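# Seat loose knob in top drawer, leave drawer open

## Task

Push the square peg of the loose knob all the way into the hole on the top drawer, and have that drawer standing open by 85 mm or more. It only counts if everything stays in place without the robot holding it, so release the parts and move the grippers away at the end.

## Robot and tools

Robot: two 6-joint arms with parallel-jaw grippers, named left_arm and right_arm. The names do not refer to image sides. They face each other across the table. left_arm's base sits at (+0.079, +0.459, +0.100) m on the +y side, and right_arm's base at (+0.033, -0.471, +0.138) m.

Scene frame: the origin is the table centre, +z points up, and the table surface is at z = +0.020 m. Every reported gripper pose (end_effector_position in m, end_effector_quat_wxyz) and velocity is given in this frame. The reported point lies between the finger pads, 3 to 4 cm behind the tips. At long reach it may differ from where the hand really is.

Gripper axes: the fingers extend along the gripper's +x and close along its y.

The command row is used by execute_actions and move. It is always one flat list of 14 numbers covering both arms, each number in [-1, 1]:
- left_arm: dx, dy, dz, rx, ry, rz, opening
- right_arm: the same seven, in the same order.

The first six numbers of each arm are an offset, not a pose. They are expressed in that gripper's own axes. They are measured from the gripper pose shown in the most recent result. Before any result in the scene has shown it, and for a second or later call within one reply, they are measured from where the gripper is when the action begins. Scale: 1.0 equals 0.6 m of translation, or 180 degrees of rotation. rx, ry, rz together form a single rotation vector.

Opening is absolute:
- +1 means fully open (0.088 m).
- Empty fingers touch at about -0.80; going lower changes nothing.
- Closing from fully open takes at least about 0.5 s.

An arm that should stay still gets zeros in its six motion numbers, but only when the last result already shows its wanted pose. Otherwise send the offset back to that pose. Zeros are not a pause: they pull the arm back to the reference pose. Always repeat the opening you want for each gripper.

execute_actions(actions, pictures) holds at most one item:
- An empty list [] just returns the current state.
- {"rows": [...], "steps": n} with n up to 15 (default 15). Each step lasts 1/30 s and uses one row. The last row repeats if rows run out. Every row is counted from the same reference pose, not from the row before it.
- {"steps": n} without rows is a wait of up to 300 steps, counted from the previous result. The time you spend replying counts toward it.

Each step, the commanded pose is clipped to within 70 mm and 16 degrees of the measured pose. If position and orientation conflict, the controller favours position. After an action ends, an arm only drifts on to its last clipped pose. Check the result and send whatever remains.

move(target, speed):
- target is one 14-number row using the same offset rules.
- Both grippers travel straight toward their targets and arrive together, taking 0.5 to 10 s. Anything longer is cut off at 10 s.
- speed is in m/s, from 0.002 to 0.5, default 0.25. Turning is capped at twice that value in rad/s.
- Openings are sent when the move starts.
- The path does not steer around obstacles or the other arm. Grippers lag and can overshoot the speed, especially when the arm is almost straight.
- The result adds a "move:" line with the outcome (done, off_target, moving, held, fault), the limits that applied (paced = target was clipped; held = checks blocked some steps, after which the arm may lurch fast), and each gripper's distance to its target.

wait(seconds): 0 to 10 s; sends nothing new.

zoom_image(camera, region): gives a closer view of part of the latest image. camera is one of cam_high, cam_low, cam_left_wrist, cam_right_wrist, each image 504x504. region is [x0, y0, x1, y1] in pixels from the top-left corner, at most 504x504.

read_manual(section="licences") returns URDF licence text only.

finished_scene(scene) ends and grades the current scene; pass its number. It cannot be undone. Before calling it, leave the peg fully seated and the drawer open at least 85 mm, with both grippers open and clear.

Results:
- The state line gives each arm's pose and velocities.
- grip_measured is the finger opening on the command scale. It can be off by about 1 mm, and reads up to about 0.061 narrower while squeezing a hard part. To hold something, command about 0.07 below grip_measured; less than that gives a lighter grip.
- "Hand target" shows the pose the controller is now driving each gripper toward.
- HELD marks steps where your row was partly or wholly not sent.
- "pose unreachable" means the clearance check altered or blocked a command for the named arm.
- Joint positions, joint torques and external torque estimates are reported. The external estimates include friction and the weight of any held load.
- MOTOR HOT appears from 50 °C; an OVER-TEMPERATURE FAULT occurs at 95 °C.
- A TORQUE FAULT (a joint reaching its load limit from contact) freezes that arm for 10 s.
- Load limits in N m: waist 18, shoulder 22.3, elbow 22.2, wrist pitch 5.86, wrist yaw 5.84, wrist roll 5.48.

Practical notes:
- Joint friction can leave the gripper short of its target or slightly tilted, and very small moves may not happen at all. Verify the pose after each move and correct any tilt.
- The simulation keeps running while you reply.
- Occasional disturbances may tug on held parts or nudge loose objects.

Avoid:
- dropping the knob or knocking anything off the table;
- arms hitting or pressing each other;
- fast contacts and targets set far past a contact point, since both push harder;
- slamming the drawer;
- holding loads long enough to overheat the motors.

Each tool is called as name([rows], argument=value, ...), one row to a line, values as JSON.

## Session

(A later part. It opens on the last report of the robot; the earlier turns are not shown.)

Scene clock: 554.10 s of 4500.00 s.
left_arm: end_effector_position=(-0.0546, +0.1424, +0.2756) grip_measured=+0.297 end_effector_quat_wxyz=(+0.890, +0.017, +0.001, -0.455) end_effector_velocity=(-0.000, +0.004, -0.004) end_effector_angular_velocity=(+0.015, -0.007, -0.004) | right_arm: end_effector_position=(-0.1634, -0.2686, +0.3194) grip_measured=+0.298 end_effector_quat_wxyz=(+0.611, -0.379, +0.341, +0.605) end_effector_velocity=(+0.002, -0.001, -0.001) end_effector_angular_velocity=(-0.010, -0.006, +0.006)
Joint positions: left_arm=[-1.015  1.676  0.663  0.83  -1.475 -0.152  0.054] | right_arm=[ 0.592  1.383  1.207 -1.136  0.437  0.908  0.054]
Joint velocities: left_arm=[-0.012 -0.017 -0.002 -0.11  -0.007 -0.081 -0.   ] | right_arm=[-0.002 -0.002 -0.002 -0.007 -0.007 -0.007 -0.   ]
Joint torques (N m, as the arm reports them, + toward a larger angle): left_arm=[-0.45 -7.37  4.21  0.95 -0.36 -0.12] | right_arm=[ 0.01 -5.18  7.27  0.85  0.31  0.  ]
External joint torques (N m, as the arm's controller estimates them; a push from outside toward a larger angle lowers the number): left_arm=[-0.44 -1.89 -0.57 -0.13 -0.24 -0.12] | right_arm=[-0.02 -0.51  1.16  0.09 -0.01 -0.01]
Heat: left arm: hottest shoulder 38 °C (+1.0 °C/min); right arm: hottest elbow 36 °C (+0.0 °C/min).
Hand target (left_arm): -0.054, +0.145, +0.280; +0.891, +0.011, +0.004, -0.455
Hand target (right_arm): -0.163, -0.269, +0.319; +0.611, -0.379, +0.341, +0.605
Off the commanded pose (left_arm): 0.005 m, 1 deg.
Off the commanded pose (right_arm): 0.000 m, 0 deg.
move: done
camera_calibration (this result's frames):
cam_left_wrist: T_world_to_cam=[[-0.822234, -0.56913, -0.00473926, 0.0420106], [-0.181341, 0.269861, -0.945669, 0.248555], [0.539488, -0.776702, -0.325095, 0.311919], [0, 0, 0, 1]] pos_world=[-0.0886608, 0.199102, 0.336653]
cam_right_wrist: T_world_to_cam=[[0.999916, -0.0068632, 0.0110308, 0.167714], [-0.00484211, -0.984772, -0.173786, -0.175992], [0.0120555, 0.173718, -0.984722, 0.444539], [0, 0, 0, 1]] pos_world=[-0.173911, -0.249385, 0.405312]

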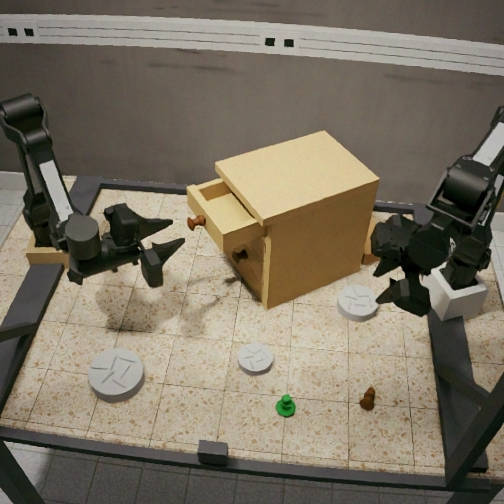

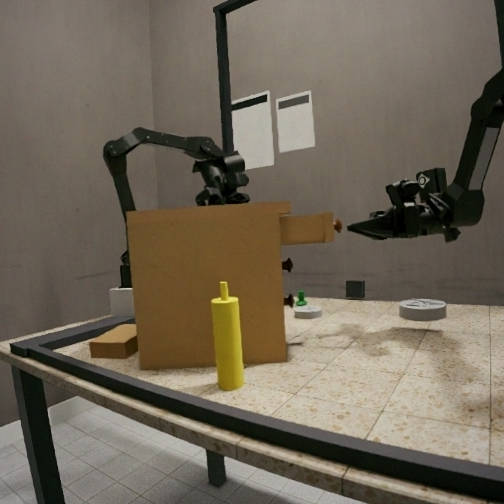

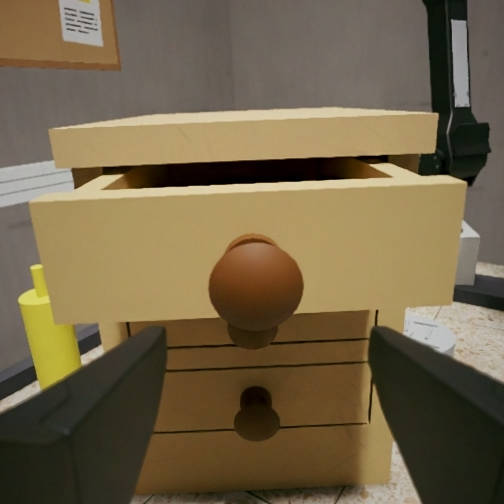

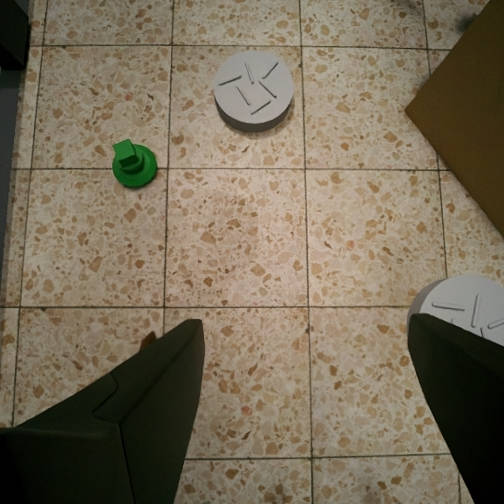

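zoom_image(camera="cam_low", region=[270,190,370,280])

zoom_image(camera="cam_high", region=[170,180,270,280])

zoom_image(camera="cam_left_wrist", region=[190,210,330,350])

Region (270, 190, 370, 280) of cam_low's 504x504 image, scaled by 5.040, with more detail than that image has; it fills the top 454 rows of this view, and the rest is white.

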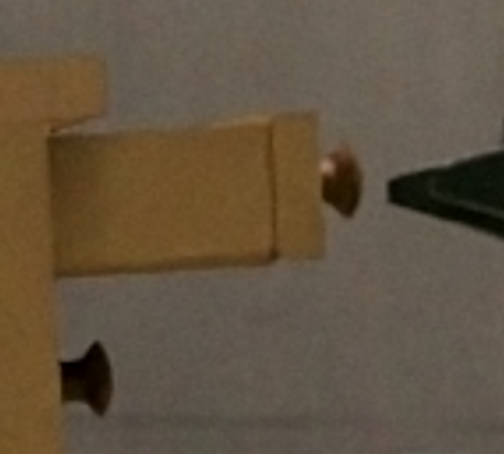

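Region (170, 180, 270, 280) of cam_high's 504x504 image, scaled by 5.040, with more detail than that image has.

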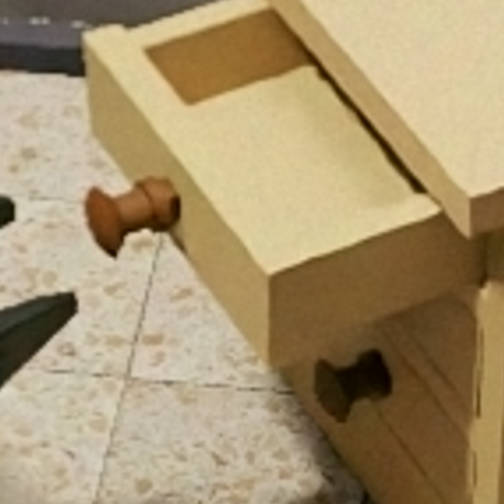

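Region (190, 210, 330, 350) of cam_left_wrist's 504x504 image, scaled by 3.600, with more detail than that image has.

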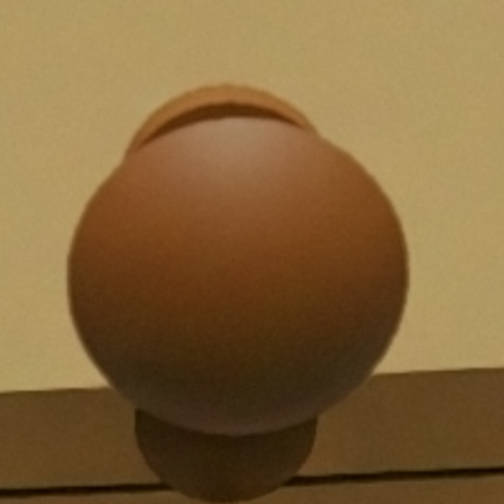

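zoom_image(camera="cam_high", region=[180,205,220,240])

zoom_image(camera="cam_low", region=[315,205,355,245])

Region (180, 205, 220, 240) of cam_high's 504x504 image, scaled by 12.600, with more detail than that image has; it fills the top 441 rows of this view, and the rest is white.

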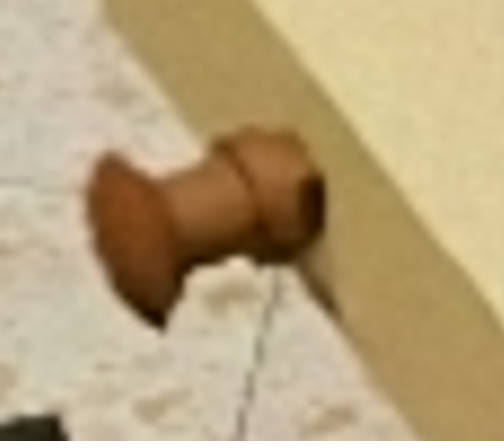

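Region (315, 205, 355, 245) of cam_low's 504x504 image, scaled by 12.600, with more detail than that image has.

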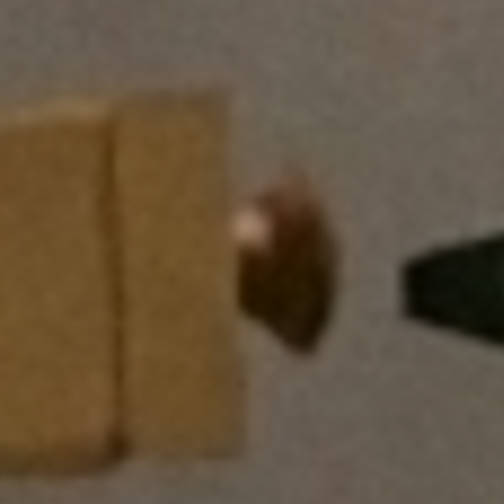

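move(target=[0.068,0.003,0.010,0,0,-0.006,0.3,0,0,0,0,0,0,0.3], speed=0.08)

zoom_image(camera="cam_low", region=[270,190,370,280])

Scene clock: 576.00 s of 4500.00 s.
left_arm: end_effector_position=(-0.0296, +0.1124, +0.2828) grip_measured=+0.297 end_effector_quat_wxyz=(+0.886, +0.014, +0.002, -0.463) end_effector_velocity=(+0.001, -0.002, +0.001) end_effector_angular_velocity=(-0.007, +0.000, -0.000) | right_arm: end_effector_position=(-0.1634, -0.2686, +0.3194) grip_measured=+0.298 end_effector_quat_wxyz=(+0.611, -0.379, +0.341, +0.605) end_effector_velocity=(-0.001, +0.000, -0.000) end_effector_angular_velocity=(-0.002, +0.006, +0.006)
Joint positions: left_arm=[-0.881  1.677  0.663  0.942 -1.325 -0.046  0.054] | right_arm=[ 0.592  1.383  1.207 -1.136  0.437  0.908  0.054]
Joint velocities: left_arm=[ 0.007  0.007 -0.002  0.037  0.007  0.022 -0.   ] | right_arm=[-0.002 -0.002 -0.002  0.007 -0.007 -0.007 -0.   ]
Joint torques (N m, as the arm reports them, + toward a larger angle): left_arm=[ 0.3  -4.76  4.69  1.42  0.06  0.14] | right_arm=[ 0.   -5.17  7.27  0.84  0.31 -0.01]
External joint torques (N m, as the arm's controller estimates them; a push from outside toward a larger angle lowers the number): left_arm=[ 0.3   0.91 -0.2   0.24  0.11  0.13] | right_arm=[ 0.   -0.48  1.14  0.09 -0.02 -0.02]
Heat: left arm: hottest shoulder 38 °C (+1.0 °C/min); right arm: hottest elbow 36 °C (+0.0 °C/min).
Hand target (left_arm): -0.030, +0.110, +0.281; +0.886, +0.017, +0.001, -0.463
Hand target (right_arm): -0.163, -0.269, +0.319; +0.611, -0.379, +0.341, +0.605
Off the commanded pose (left_arm): 0.003 m, 0 deg.
Off the commanded pose (right_arm): 0.000 m, 0 deg.
After step 90, 17.97 s passed at rest.
move: done
camera_calibration (this result's frames):
cam_left_wrist: T_world_to_cam=[[-0.831947, -0.554854, 0.00116839, 0.0419725], [-0.181308, 0.269861, -0.945676, 0.268076], [0.524397, -0.786964, -0.32511, 0.27811], [0, 0, 0, 1]] pos_world=[-0.0623168, 0.169808, 0.34388]
cam_right_wrist: T_world_to_cam=[[0.999916, -0.0068632, 0.0110308, 0.167714], [-0.00484211, -0.984772, -0.173786, -0.175992], [0.0120555, 0.173718, -0.984722, 0.444539], [0, 0, 0, 1]] pos_world=[-0.173911, -0.249385, 0.405312]

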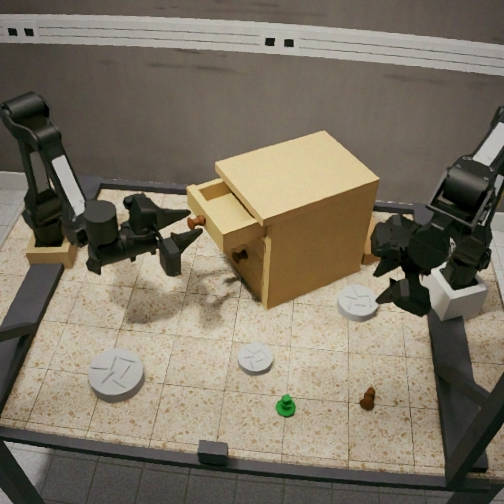

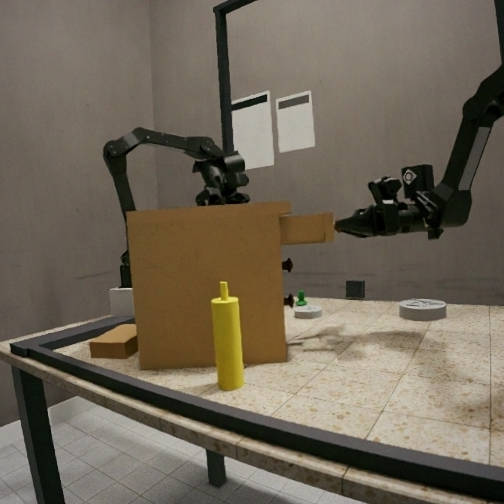

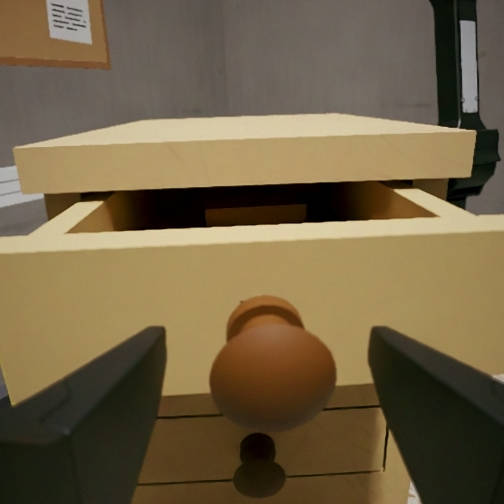

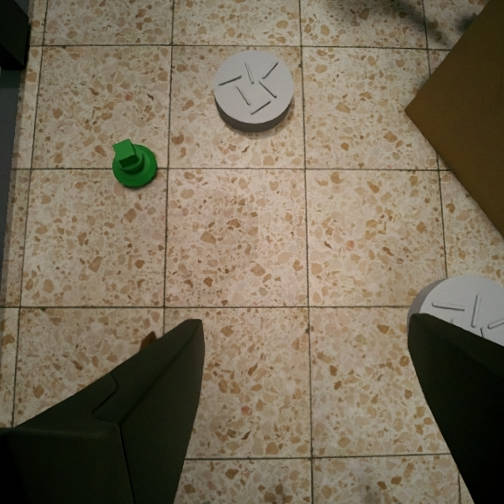

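Region (270, 190, 370, 280) of cam_low's 504x504 image, scaled by 5.040, with more detail than that image has; it fills the top 454 rows of this view, and the rest is white.

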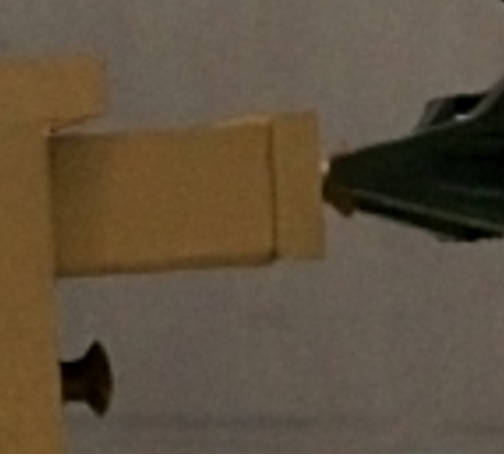

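zoom_image(camera="cam_left_wrist", region=[190,260,350,440])

move(target=[0.002,0,-0.004,0,0.004,0,0.3,0,0,0,0,0,0,0.3], speed=0.03)

Region (190, 260, 350, 440) of cam_left_wrist's 504x504 image, scaled by 2.800, with more detail than that image has.

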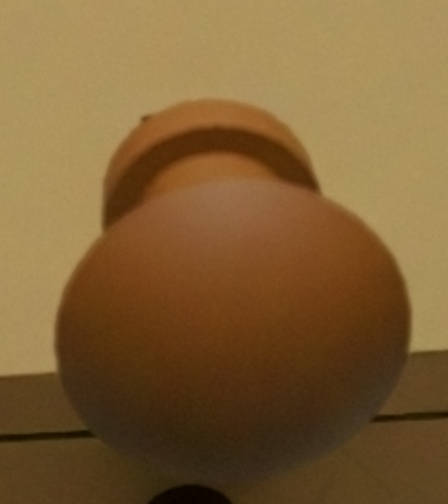

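Scene clock: 579.57 s of 4500.00 s.
left_arm: end_effector_position=(-0.0291, +0.1125, +0.2769) grip_measured=+0.297 end_effector_quat_wxyz=(+0.886, +0.024, +0.005, -0.463) end_effector_velocity=(-0.001, +0.000, -0.004) end_effector_angular_velocity=(+0.007, +0.007, -0.009) | right_arm: end_effector_position=(-0.1634, -0.2686, +0.3194) grip_measured=+0.298 end_effector_quat_wxyz=(+0.611, -0.379, +0.341, +0.605) end_effector_velocity=(+0.002, -0.000, -0.002) end_effector_angular_velocity=(-0.013, -0.017, +0.014)
Joint positions: left_arm=[-0.88   1.677  0.663  0.887 -1.324 -0.086  0.054] | right_arm=[ 0.592  1.383  1.207 -1.136  0.437  0.908  0.054]
Joint velocities: left_arm=[-0.002 -0.002 -0.002 -0.037  0.007 -0.037 -0.   ] | right_arm=[-0.007  0.002 -0.002 -0.007 -0.007 -0.022 -0.   ]
Joint torques (N m, as the arm reports them, + toward a larger angle): left_arm=[ 0.21 -6.45  5.02  1.02  0.05 -0.08] | right_arm=[ 0.   -5.16  7.25  0.84  0.31 -0.01]
External joint torques (N m, as the arm's controller estimates them; a push from outside toward a larger angle lowers the number): left_arm=[ 0.22 -0.81  0.14 -0.16  0.12 -0.09] | right_arm=[ 0.   -0.51  1.18  0.11 -0.01 -0.01]
Heat: left arm: hottest shoulder 38 °C (+1.0 °C/min); right arm: hottest elbow 36 °C (+0.0 °C/min).
Hand target (left_arm): -0.029, +0.111, +0.280; +0.886, +0.017, +0.008, -0.463
Hand target (right_arm): -0.163, -0.269, +0.319; +0.611, -0.379, +0.341, +0.605
Off the commanded pose (left_arm): 0.004 m, 1 deg.
Off the commanded pose (right_arm): 0.000 m, 0 deg.
move: done
camera_calibration (this result's frames):
cam_left_wrist: T_world_to_cam=[[-0.831809, -0.55493, -0.0121213, 0.0461366], [-0.178204, 0.287673, -0.941004, 0.259322], [0.525678, -0.780575, -0.338179, 0.278934], [0, 0, 0, 1]] pos_world=[-0.0620405, 0.168732, 0.338912]
cam_right_wrist: T_world_to_cam=[[0.999916, -0.0068632, 0.0110308, 0.167714], [-0.00484211, -0.984772, -0.173786, -0.175992], [0.0120555, 0.173718, -0.984722, 0.444539], [0, 0, 0, 1]] pos_world=[-0.173911, -0.249385, 0.405312]

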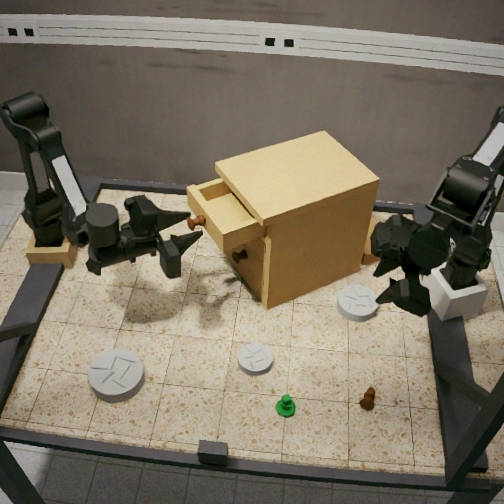

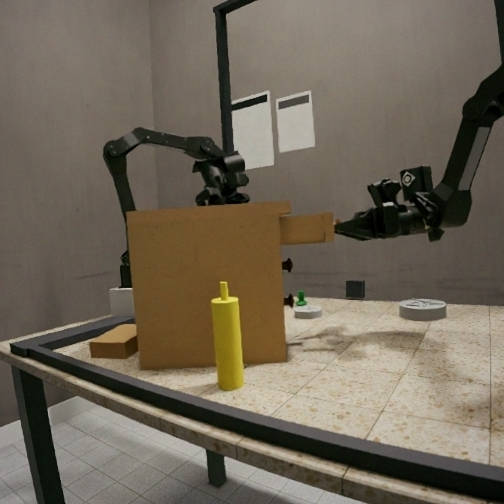

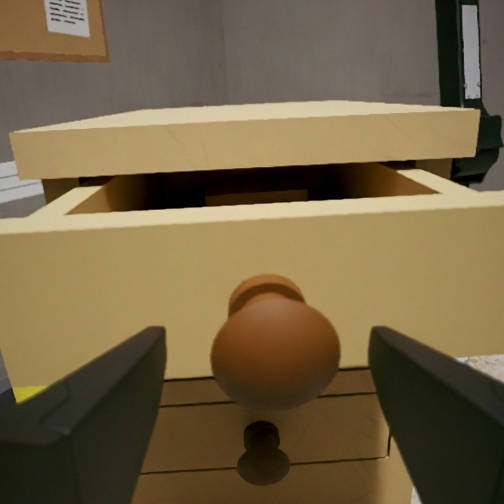

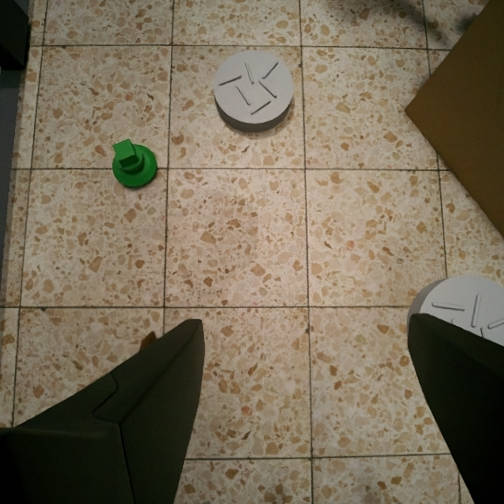

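execute_actions([
  {"rows":[[0,0,0,0,0,0,-0.36,0,0,0,0,0,0,0.3]],"steps":15},
], pictures=false)

move(target=[0.19,-0.004,0.008,0,-0.006,0,-0.36,0,0,0,0,0,0,0.3], speed=0.04)

zoom_image(camera="cam_low", region=[260,190,360,280])

Scene clock: 589.83 s of 4500.00 s.
left_arm: end_effector_position=(-0.0293, +0.1126, +0.2765) grip_measured=-0.299 end_effector_quat_wxyz=(+0.886, +0.024, +0.005, -0.463) end_effector_velocity=(+0.001, +0.002, -0.002) end_effector_angular_velocity=(+0.004, -0.003, +0.005) | right_arm: end_effector_position=(-0.1634, -0.2686, +0.3194) grip_measured=+0.298 end_effector_quat_wxyz=(+0.611, -0.379, +0.341, +0.605) end_effector_velocity=(+0.002, -0.001, -0.001) end_effector_angular_velocity=(-0.010, -0.006, +0.006)
Joint positions: left_arm=[-0.881  1.677  0.663  0.883 -1.324 -0.089  0.024] | right_arm=[ 0.592  1.383  1.207 -1.136  0.437  0.908  0.054]
Joint velocities: left_arm=[-0.002 -0.002 -0.007 -0.007 -0.007 -0.007 -0.   ] | right_arm=[-0.002 -0.002 -0.002 -0.007 -0.007 -0.007 -0.   ]
Joint torques (N m, as the arm reports them, + toward a larger angle): left_arm=[ 0.08 -5.78  4.45  1.41 -0.13  0.1 ] | right_arm=[ 0.03 -5.15  7.27  0.84  0.3   0.  ]
External joint torques (N m, as the arm's controller estimates them; a push from outside toward a larger angle lowers the number): left_arm=[ 0.08 -0.16 -0.39  0.23 -0.05  0.09] | right_arm=[ 0.06 -0.45  1.16  0.09 -0.03 -0.01]
Heat: left arm: hottest shoulder 38 °C (+2.0 °C/min); right arm: hottest elbow 36 °C (+0.0 °C/min).
Hand target (left_arm): -0.029, +0.112, +0.277; +0.886, +0.023, +0.005, -0.463
Hand target (right_arm): -0.163, -0.269, +0.319; +0.611, -0.379, +0.341, +0.605
Off the commanded pose (left_arm): 0.000 m, 0 deg.
Off the commanded pose (right_arm): 0.000 m, 0 deg.
Steps of this call (steps 1 to 90: nothing new was sent; then 6.77 s passed at rest; steps 91 to 105: all 15 steps of this action). Readings (end_effector_position):
91: left_arm (-0.0290, +0.1125, +0.2765) | right_arm (-0.1634, -0.2686, +0.3194)
92: left_arm (-0.0290, +0.1125, +0.2765) | right_arm (-0.1634, -0.2686, +0.3194)
94: left_arm (-0.0290, +0.1125, +0.2765) | right_arm (-0.1634, -0.2686, +0.3194)
98: left_arm (-0.0292, +0.1125, +0.2765) | right_arm (-0.1634, -0.2686, +0.3194)
105: the state above

Scene clock: 593.17 s of 4500.00 s.
left_arm: end_effector_position=(+0.0183, +0.0387, +0.2771) grip_measured=-0.299 end_effector_quat_wxyz=(+0.885, +0.022, -0.003, -0.465) end_effector_velocity=(-0.002, +0.000, +0.003) end_effector_angular_velocity=(-0.007, -0.000, -0.010) | right_arm: end_effector_position=(-0.1634, -0.2686, +0.3194) grip_measured=+0.298 end_effector_quat_wxyz=(+0.611, -0.379, +0.341, +0.605) end_effector_velocity=(-0.002, -0.001, -0.001) end_effector_angular_velocity=(-0.014, +0.014, +0.010)
Joint positions: left_arm=[-0.622  1.817  0.791  0.995 -1.062  0.016  0.024] | right_arm=[ 0.592  1.383  1.207 -1.136  0.437  0.908  0.054]
Joint velocities: left_arm=[-0.002 -0.007 -0.002  0.007  0.007  0.007 -0.   ] | right_arm=[-0.002 -0.002 -0.002  0.007 -0.022 -0.007 -0.   ]
Joint torques (N m, as the arm reports them, + toward a larger angle): left_arm=[ 4.85 -3.03  9.32  1.15  2.17  0.18] | right_arm=[ 0.02 -5.16  7.26  0.85  0.3  -0.01]
External joint torques (N m, as the arm's controller estimates them; a push from outside toward a larger angle lowers the number): left_arm=[ 4.84  3.79  4.27 -0.2   2.18  0.17] | right_arm=[ 0.04 -0.47  1.13  0.1  -0.03 -0.02]
Heat: left arm: hottest shoulder 38 °C (+1.0 °C/min); right arm: hottest elbow 36 °C (+0.0 °C/min).
Hand target (left_arm): +0.034, +0.020, +0.278; +0.886, +0.020, -0.004, -0.463
Hand target (right_arm): -0.163, -0.269, +0.319; +0.611, -0.379, +0.341, +0.605
Off the commanded pose (left_arm): 0.026 m, 0 deg.
Off the commanded pose (right_arm): 0.000 m, 0 deg.
move: off_target (left_arm)
camera_calibration (this result's frames):
cam_left_wrist: T_world_to_cam=[[-0.834516, -0.550686, -0.018085, 0.0461173], [-0.163756, 0.27923, -0.946158, 0.290667], [0.526086, -0.786623, -0.3232, 0.192639], [0, 0, 0, 1]] pos_world=[-0.0152608, 0.0957677, 0.338112]
cam_right_wrist: T_world_to_cam=[[0.999916, -0.0068632, 0.0110308, 0.167714], [-0.00484211, -0.984772, -0.173786, -0.175992], [0.0120555, 0.173718, -0.984722, 0.444539], [0, 0, 0, 1]] pos_world=[-0.173911, -0.249385, 0.405312]

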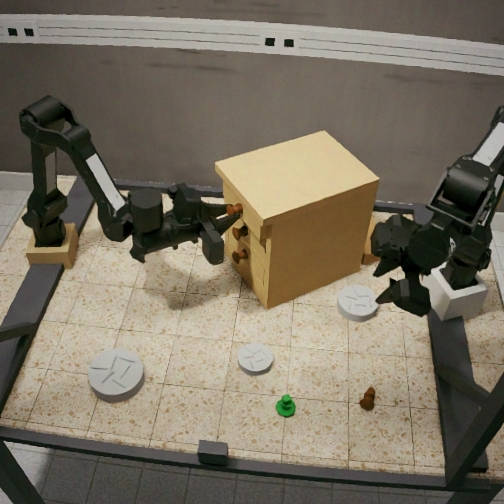

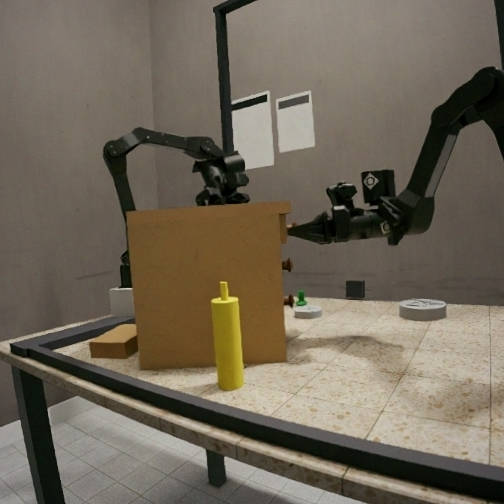

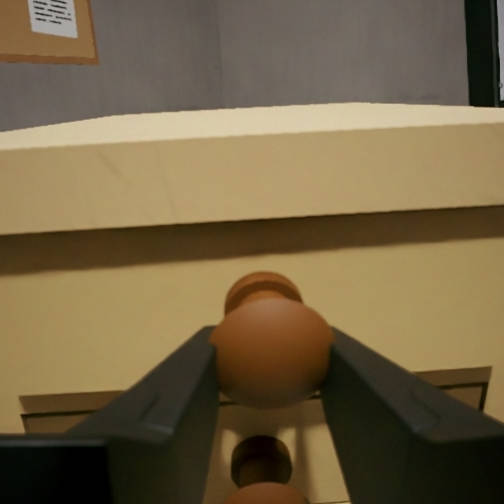

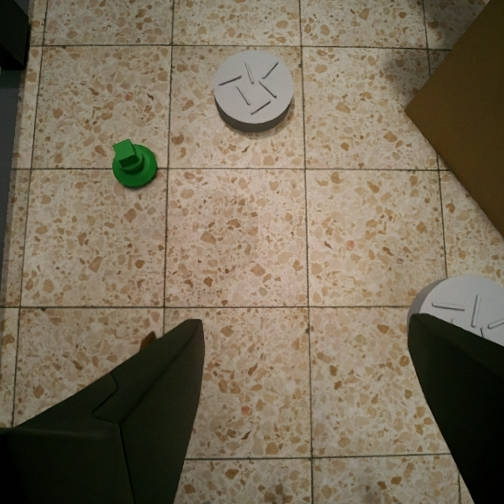

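Region (260, 190, 360, 280) of cam_low's 504x504 image, scaled by 5.040, with more detail than that image has; it fills the top 454 rows of this view, and the rest is white.

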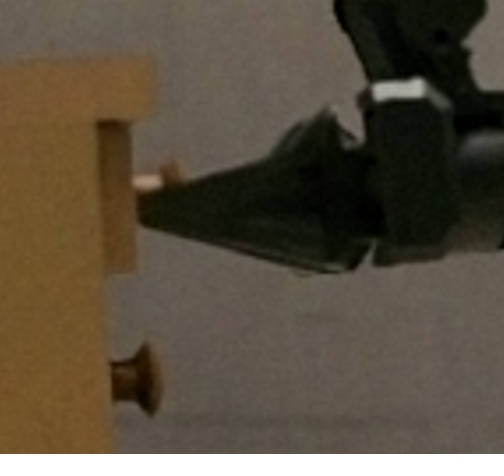

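move(target=[0.0,0.006,0.008,0,0,0,-0.36,0,0,0,0,0,0,0.3], speed=0.02)

zoom_image(camera="cam_low", region=[260,190,360,280])

zoom_image(camera="cam_left_wrist", region=[150,200,390,440])

Scene clock: 601.77 s of 4500.00 s.
left_arm: end_effector_position=(+0.0181, +0.0411, +0.2785) grip_measured=-0.299 end_effector_quat_wxyz=(+0.886, +0.025, -0.003, -0.462) end_effector_velocity=(+0.000, +0.002, +0.001) end_effector_angular_velocity=(+0.006, -0.007, +0.005) | right_arm: end_effector_position=(-0.1634, -0.2686, +0.3194) grip_measured=+0.298 end_effector_quat_wxyz=(+0.611, -0.379, +0.341, +0.605) end_effector_velocity=(+0.002, -0.001, -0.001) end_effector_angular_velocity=(-0.011, -0.013, +0.019)
Joint positions: left_arm=[-0.627  1.807  0.789  0.982 -1.073  0.016  0.024] | right_arm=[ 0.592  1.383  1.207 -1.136  0.437  0.908  0.054]
Joint velocities: left_arm=[-0.002 -0.007 -0.002 -0.007 -0.007  0.007  0.   ] | right_arm=[-0.002 -0.002 -0.002 -0.007 -0.007 -0.022 -0.   ]
Joint torques (N m, as the arm reports them, + toward a larger angle): left_arm=[ 0.72 -8.06  4.17  1.1   0.58  0.02] | right_arm=[ 0.03 -5.16  7.27  0.84  0.31 -0.02]
External joint torques (N m, as the arm's controller estimates them; a push from outside toward a larger angle lowers the number): left_arm=[ 0.72 -1.33 -0.86 -0.24  0.61  0.01] | right_arm=[ 0.02 -0.47  1.17  0.1  -0.01 -0.02]
Heat: left arm: hottest elbow 38 °C (+1.0 °C/min); right arm: hottest elbow 36 °C (+0.0 °C/min).
Hand target (left_arm): +0.021, +0.041, +0.282; +0.885, +0.022, -0.003, -0.465
Hand target (right_arm): -0.163, -0.269, +0.319; +0.611, -0.379, +0.341, +0.605
Off the commanded pose (left_arm): 0.005 m, 0 deg.
Off the commanded pose (right_arm): 0.000 m, 0 deg.
After step 90, 4.90 s passed at rest.
move: done
camera_calibration (this result's frames):
cam_left_wrist: T_world_to_cam=[[-0.831084, -0.555659, -0.0232763, 0.0488988], [-0.16261, 0.282809, -0.945292, 0.290882], [0.531843, -0.781832, -0.325394, 0.195338], [0, 0, 0, 1]] pos_world=[-0.0159498, 0.0976286, 0.339668]
cam_right_wrist: T_world_to_cam=[[0.999916, -0.0068632, 0.0110308, 0.167714], [-0.00484211, -0.984772, -0.173786, -0.175992], [0.0120555, 0.173718, -0.984722, 0.444539], [0, 0, 0, 1]] pos_world=[-0.173911, -0.249385, 0.405312]

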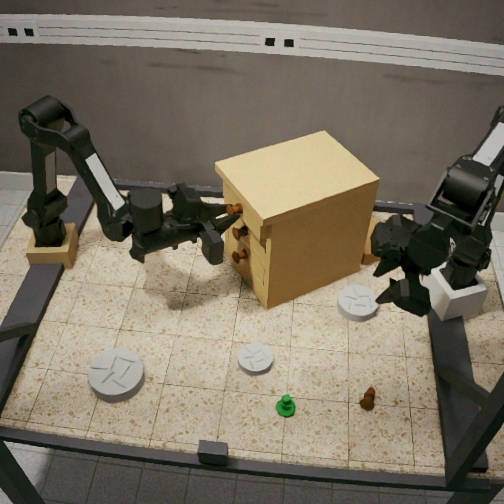

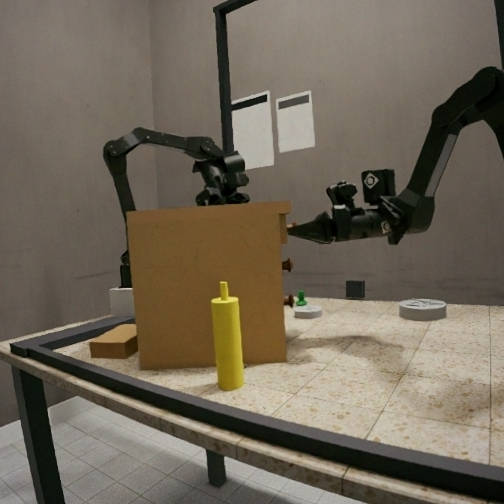

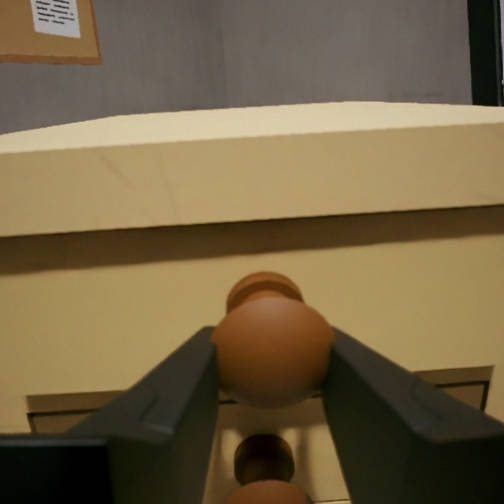

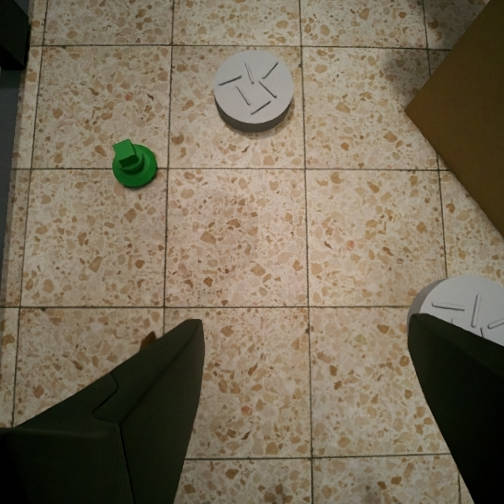

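Region (260, 190, 360, 280) of cam_low's 504x504 image, scaled by 5.040, with more detail than that image has; it fills the top 454 rows of this view, and the rest is white.

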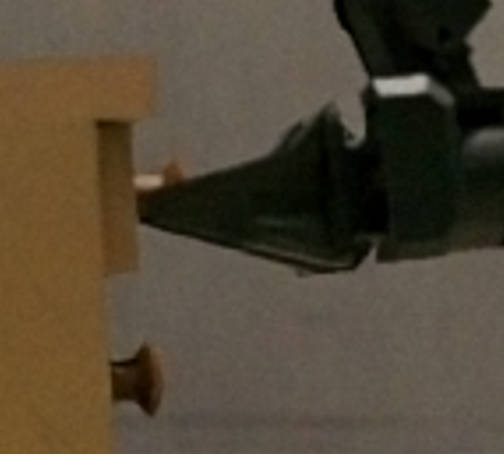

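Region (150, 200, 390, 440) of cam_left_wrist's 504x504 image, scaled by 2.100, with more detail than that image has.

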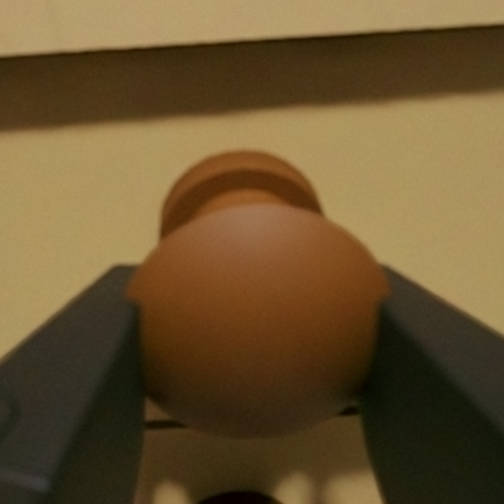

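execute_actions([
  {"rows":[[0,0,0,0,0,0,0.3,0,0,0,0,0,0,0.3]],"steps":15},
], pictures=false)

move(target=[-0.06,0,0.01,0,0,0,0.3,0,0,0,0,0,0,0.3], speed=0.08)

zoom_image(camera="cam_low", region=[260,190,360,280])

zoom_image(camera="cam_left_wrist", region=[150,200,390,440])

Scene clock: 609.20 s of 4500.00 s.
left_arm: end_effector_position=(+0.0179, +0.0410, +0.2785) grip_measured=+0.285 end_effector_quat_wxyz=(+0.886, +0.026, -0.003, -0.463) end_effector_velocity=(+0.000, +0.001, +0.001) end_effector_angular_velocity=(-0.011, +0.009, +0.005) | right_arm: end_effector_position=(-0.1634, -0.2686, +0.3194) grip_measured=+0.298 end_effector_quat_wxyz=(+0.611, -0.379, +0.341, +0.605) end_effector_velocity=(+0.001, -0.001, +0.001) end_effector_angular_velocity=(-0.008, -0.002, +0.006)
Joint positions: left_arm=[-0.627  1.806  0.788  0.981 -1.071  0.016  0.053] | right_arm=[ 0.592  1.383  1.207 -1.136  0.437  0.908  0.054]
Joint velocities: left_arm=[-0.002 -0.002 -0.002  0.007 -0.007 -0.007  0.005] | right_arm=[-0.002 -0.002  0.002 -0.007 -0.007 -0.007 -0.   ]
Joint torques (N m, as the arm reports them, + toward a larger angle): left_arm=[-0.01 -6.86  4.47  1.37 -0.15  0.02] | right_arm=[ 0.   -5.17  7.27  0.84  0.31  0.  ]
External joint torques (N m, as the arm's controller estimates them; a push from outside toward a larger angle lowers the number): left_arm=[-0.01 -0.17 -0.55  0.04 -0.13  0.02] | right_arm=[-0.02 -0.42  1.11  0.09 -0.01 -0.01]
Heat: left arm: hottest shoulder 37 °C (+0.0 °C/min); right arm: hottest elbow 36 °C (+0.0 °C/min).
Hand target (left_arm): +0.018, +0.041, +0.278; +0.886, +0.025, -0.003, -0.462
Hand target (right_arm): -0.163, -0.269, +0.319; +0.611, -0.379, +0.341, +0.605
Off the commanded pose (left_arm): 0.000 m, 0 deg.
Off the commanded pose (right_arm): 0.000 m, 0 deg.
Steps of this call (steps 1 to 90: nothing new was sent; then 3.93 s passed at rest; steps 91 to 105: all 15 steps of this action). Readings (end_effector_position):
91: left_arm (+0.0182, +0.0412, +0.2785) | right_arm (-0.1634, -0.2686, +0.3194)
92: left_arm (+0.0181, +0.0411, +0.2785) | right_arm (-0.1634, -0.2686, +0.3194)
94: left_arm (+0.0179, +0.0410, +0.2785) | right_arm (-0.1634, -0.2686, +0.3194)
98: left_arm (+0.0179, +0.0410, +0.2785) | right_arm (-0.1634, -0.2686, +0.3194)
105: the state above

Scene clock: 610.30 s of 4500.00 s.
left_arm: end_effector_position=(-0.0030, +0.0668, +0.2813) grip_measured=+0.297 end_effector_quat_wxyz=(+0.886, +0.031, -0.004, -0.464) end_effector_velocity=(-0.001, +0.005, -0.000) end_effector_angular_velocity=(+0.001, +0.001, +0.010) | right_arm: end_effector_position=(-0.1634, -0.2686, +0.3194) grip_measured=+0.298 end_effector_quat_wxyz=(+0.611, -0.379, +0.341, +0.605) end_effector_velocity=(+0.003, -0.000, -0.001) end_effector_angular_velocity=(-0.010, -0.006, +0.001)
Joint positions: left_arm=[-0.723  1.752  0.743  0.955 -1.165  0.008  0.054] | right_arm=[ 0.592  1.383  1.207 -1.136  0.437  0.908  0.054]
Joint velocities: left_arm=[-0.012 -0.007 -0.007 -0.007 -0.022 -0.007  0.   ] | right_arm=[-0.007 -0.002 -0.002 -0.007 -0.007 -0.007 -0.   ]
Joint torques (N m, as the arm reports them, + toward a larger angle): left_arm=[-0.32 -8.22  3.84  1.14 -0.25 -0.08] | right_arm=[ 0.02 -5.16  7.28  0.84  0.31 -0.01]
External joint torques (N m, as the arm's controller estimates them; a push from outside toward a larger angle lowers the number): left_arm=[-0.32 -1.94 -1.13 -0.13 -0.21 -0.08] | right_arm=[ 0.06 -0.45  1.18  0.11 -0.02 -0.02]
Heat: left arm: hottest shoulder 38 °C (+0.0 °C/min); right arm: hottest elbow 36 °C (+0.0 °C/min).
Hand target (left_arm): -0.003, +0.070, +0.285; +0.886, +0.026, -0.003, -0.463
Hand target (right_arm): -0.163, -0.269, +0.319; +0.611, -0.379, +0.341, +0.605
Off the commanded pose (left_arm): 0.005 m, 1 deg.
Off the commanded pose (right_arm): 0.000 m, 0 deg.
move: done
camera_calibration (this result's frames):
cam_left_wrist: T_world_to_cam=[[-0.83278, -0.552592, -0.0334522, 0.0483464], [-0.155961, 0.292161, -0.943567, 0.2817], [0.531181, -0.780566, -0.329489, 0.228639], [0, 0, 0, 1]] pos_world=[-0.0372522, 0.122882, 0.342754]
cam_right_wrist: T_world_to_cam=[[0.999916, -0.0068632, 0.0110308, 0.167714], [-0.00484211, -0.984772, -0.173786, -0.175992], [0.0120555, 0.173718, -0.984722, 0.444539], [0, 0, 0, 1]] pos_world=[-0.173911, -0.249385, 0.405312]

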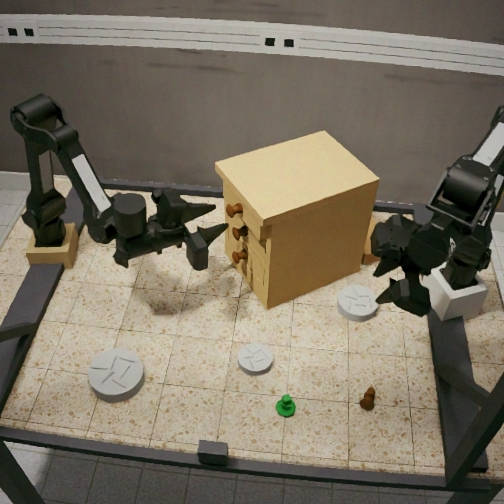

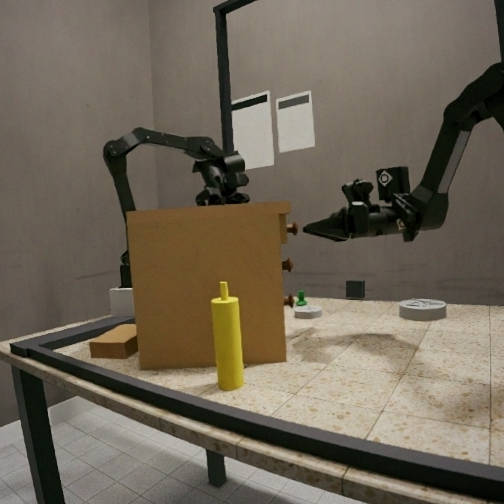

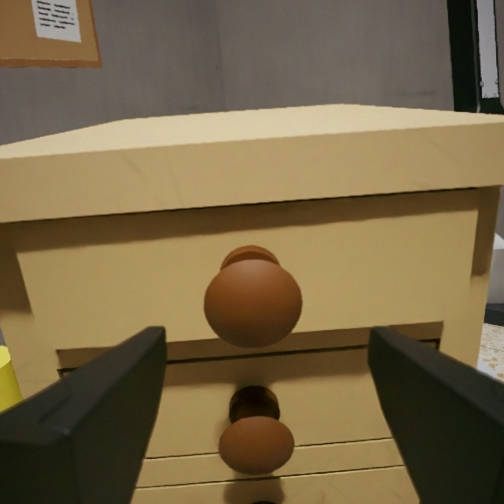

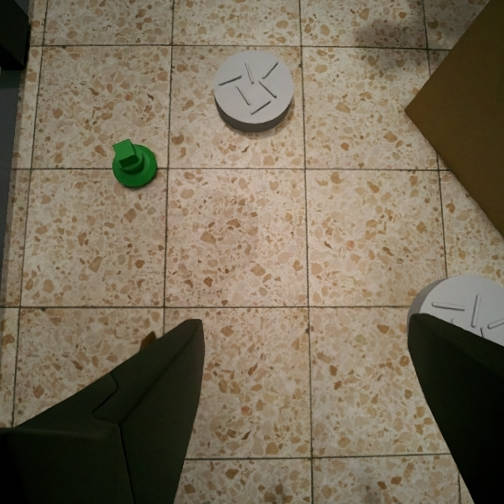

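Region (260, 190, 360, 280) of cam_low's 504x504 image, scaled by 5.040, with more detail than that image has; it fills the top 454 rows of this view, and the rest is white.

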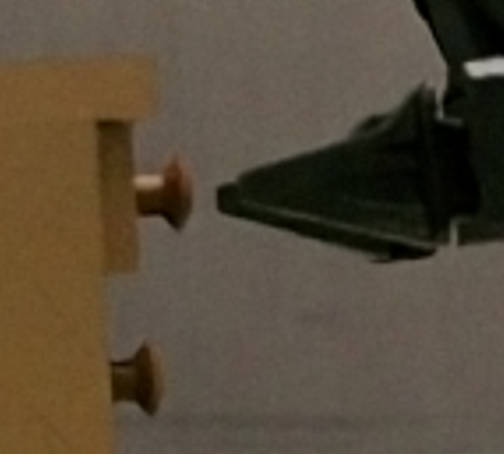

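Region (150, 200, 390, 440) of cam_left_wrist's 504x504 image, scaled by 2.100, with more detail than that image has.

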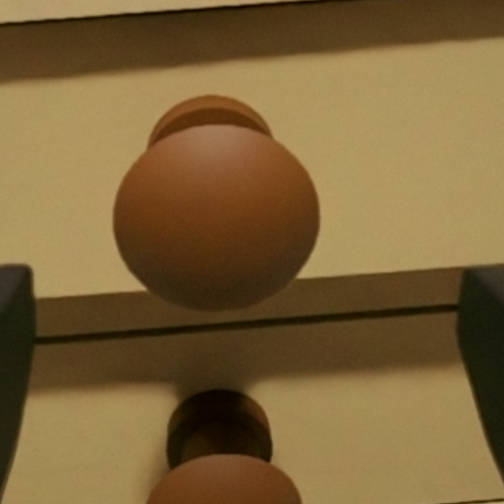

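move(target=[0.005,0.005,0.004,-0.015,0,0,-0.55,0,0,0,0,0,0,0.3], speed=0.03)

Scene clock: 624.23 s of 4500.00 s.
left_arm: end_effector_position=(-0.0005, +0.0657, +0.2807) grip_measured=-0.547 end_effector_quat_wxyz=(+0.886, +0.015, +0.006, -0.463) end_effector_velocity=(-0.001, +0.001, -0.004) end_effector_angular_velocity=(+0.011, +0.004, -0.009) | right_arm: end_effector_position=(-0.1634, -0.2686, +0.3194) grip_measured=+0.298 end_effector_quat_wxyz=(+0.611, -0.379, +0.341, +0.605) end_effector_velocity=(+0.002, -0.001, +0.001) end_effector_angular_velocity=(+0.005, -0.002, -0.006)
Joint positions: left_arm=[-0.714  1.751  0.743  0.949 -1.158 -0.033  0.012] | right_arm=[ 0.592  1.383  1.207 -1.136  0.437  0.908  0.054]
Joint velocities: left_arm=[-0.002 -0.002 -0.007 -0.022  0.007 -0.022 -0.   ] | right_arm=[ 0.002 -0.007 -0.002 -0.007  0.007  0.007 -0.   ]
Joint torques (N m, as the arm reports them, + toward a larger angle): left_arm=[ 0.29 -7.7   4.37  1.17  0.11 -0.02] | right_arm=[ 0.03 -5.16  7.28  0.84  0.29 -0.01]
External joint torques (N m, as the arm's controller estimates them; a push from outside toward a larger angle lowers the number): left_arm=[ 0.33 -1.45 -0.6  -0.1   0.14 -0.03] | right_arm=[-0.01 -0.4   1.16  0.1  -0.03 -0.02]
Heat: left arm: hottest shoulder 39 °C (+1.0 °C/min); right arm: hottest elbow 36 °C (+0.0 °C/min).
Hand target (left_arm): +0.001, +0.066, +0.284; +0.886, +0.010, +0.007, -0.463
Hand target (right_arm): -0.163, -0.269, +0.319; +0.611, -0.379, +0.341, +0.605
Off the commanded pose (left_arm): 0.003 m, 1 deg.
Off the commanded pose (right_arm): 0.000 m, 0 deg.
After step 90, 9.93 s passed at rest.
move: done
camera_calibration (this result's frames):
cam_left_wrist: T_world_to_cam=[[-0.832097, -0.55462, 0.00338425, 0.0396442], [-0.186332, 0.273796, -0.943566, 0.283067], [0.522393, -0.785769, -0.331168, 0.227075], [0, 0, 0, 1]] pos_world=[-0.0328903, 0.122913, 0.342158]
cam_right_wrist: T_world_to_cam=[[0.999916, -0.0068632, 0.0110308, 0.167714], [-0.00484211, -0.984772, -0.173786, -0.175992], [0.0120555, 0.173718, -0.984722, 0.444539], [0, 0, 0, 1]] pos_world=[-0.173911, -0.249385, 0.405312]

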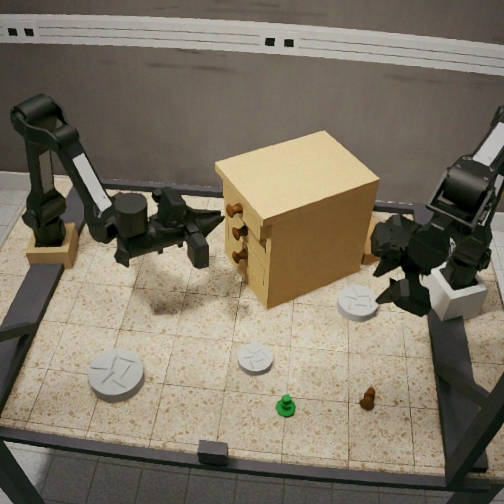

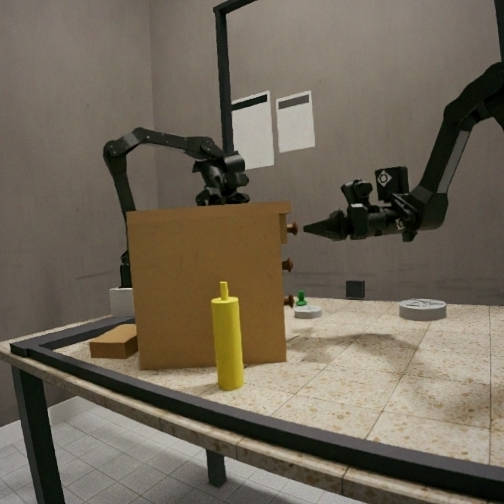

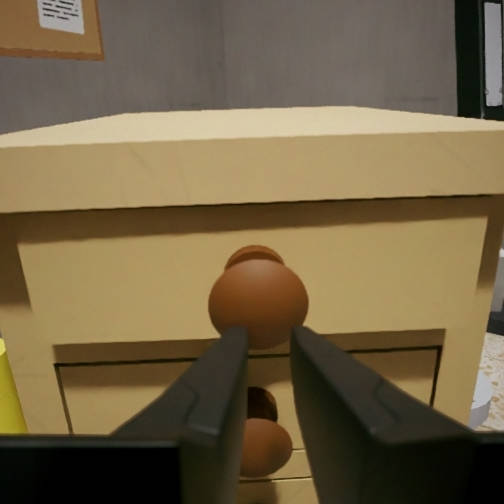

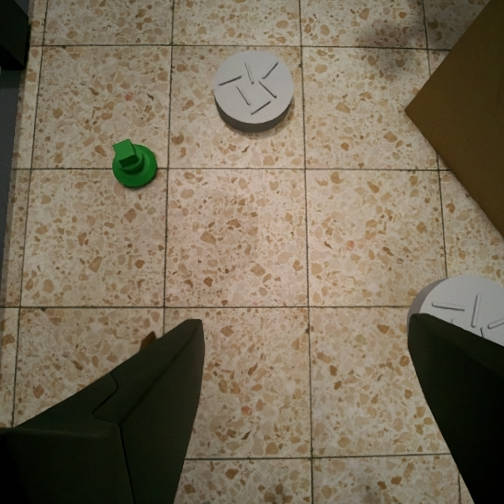

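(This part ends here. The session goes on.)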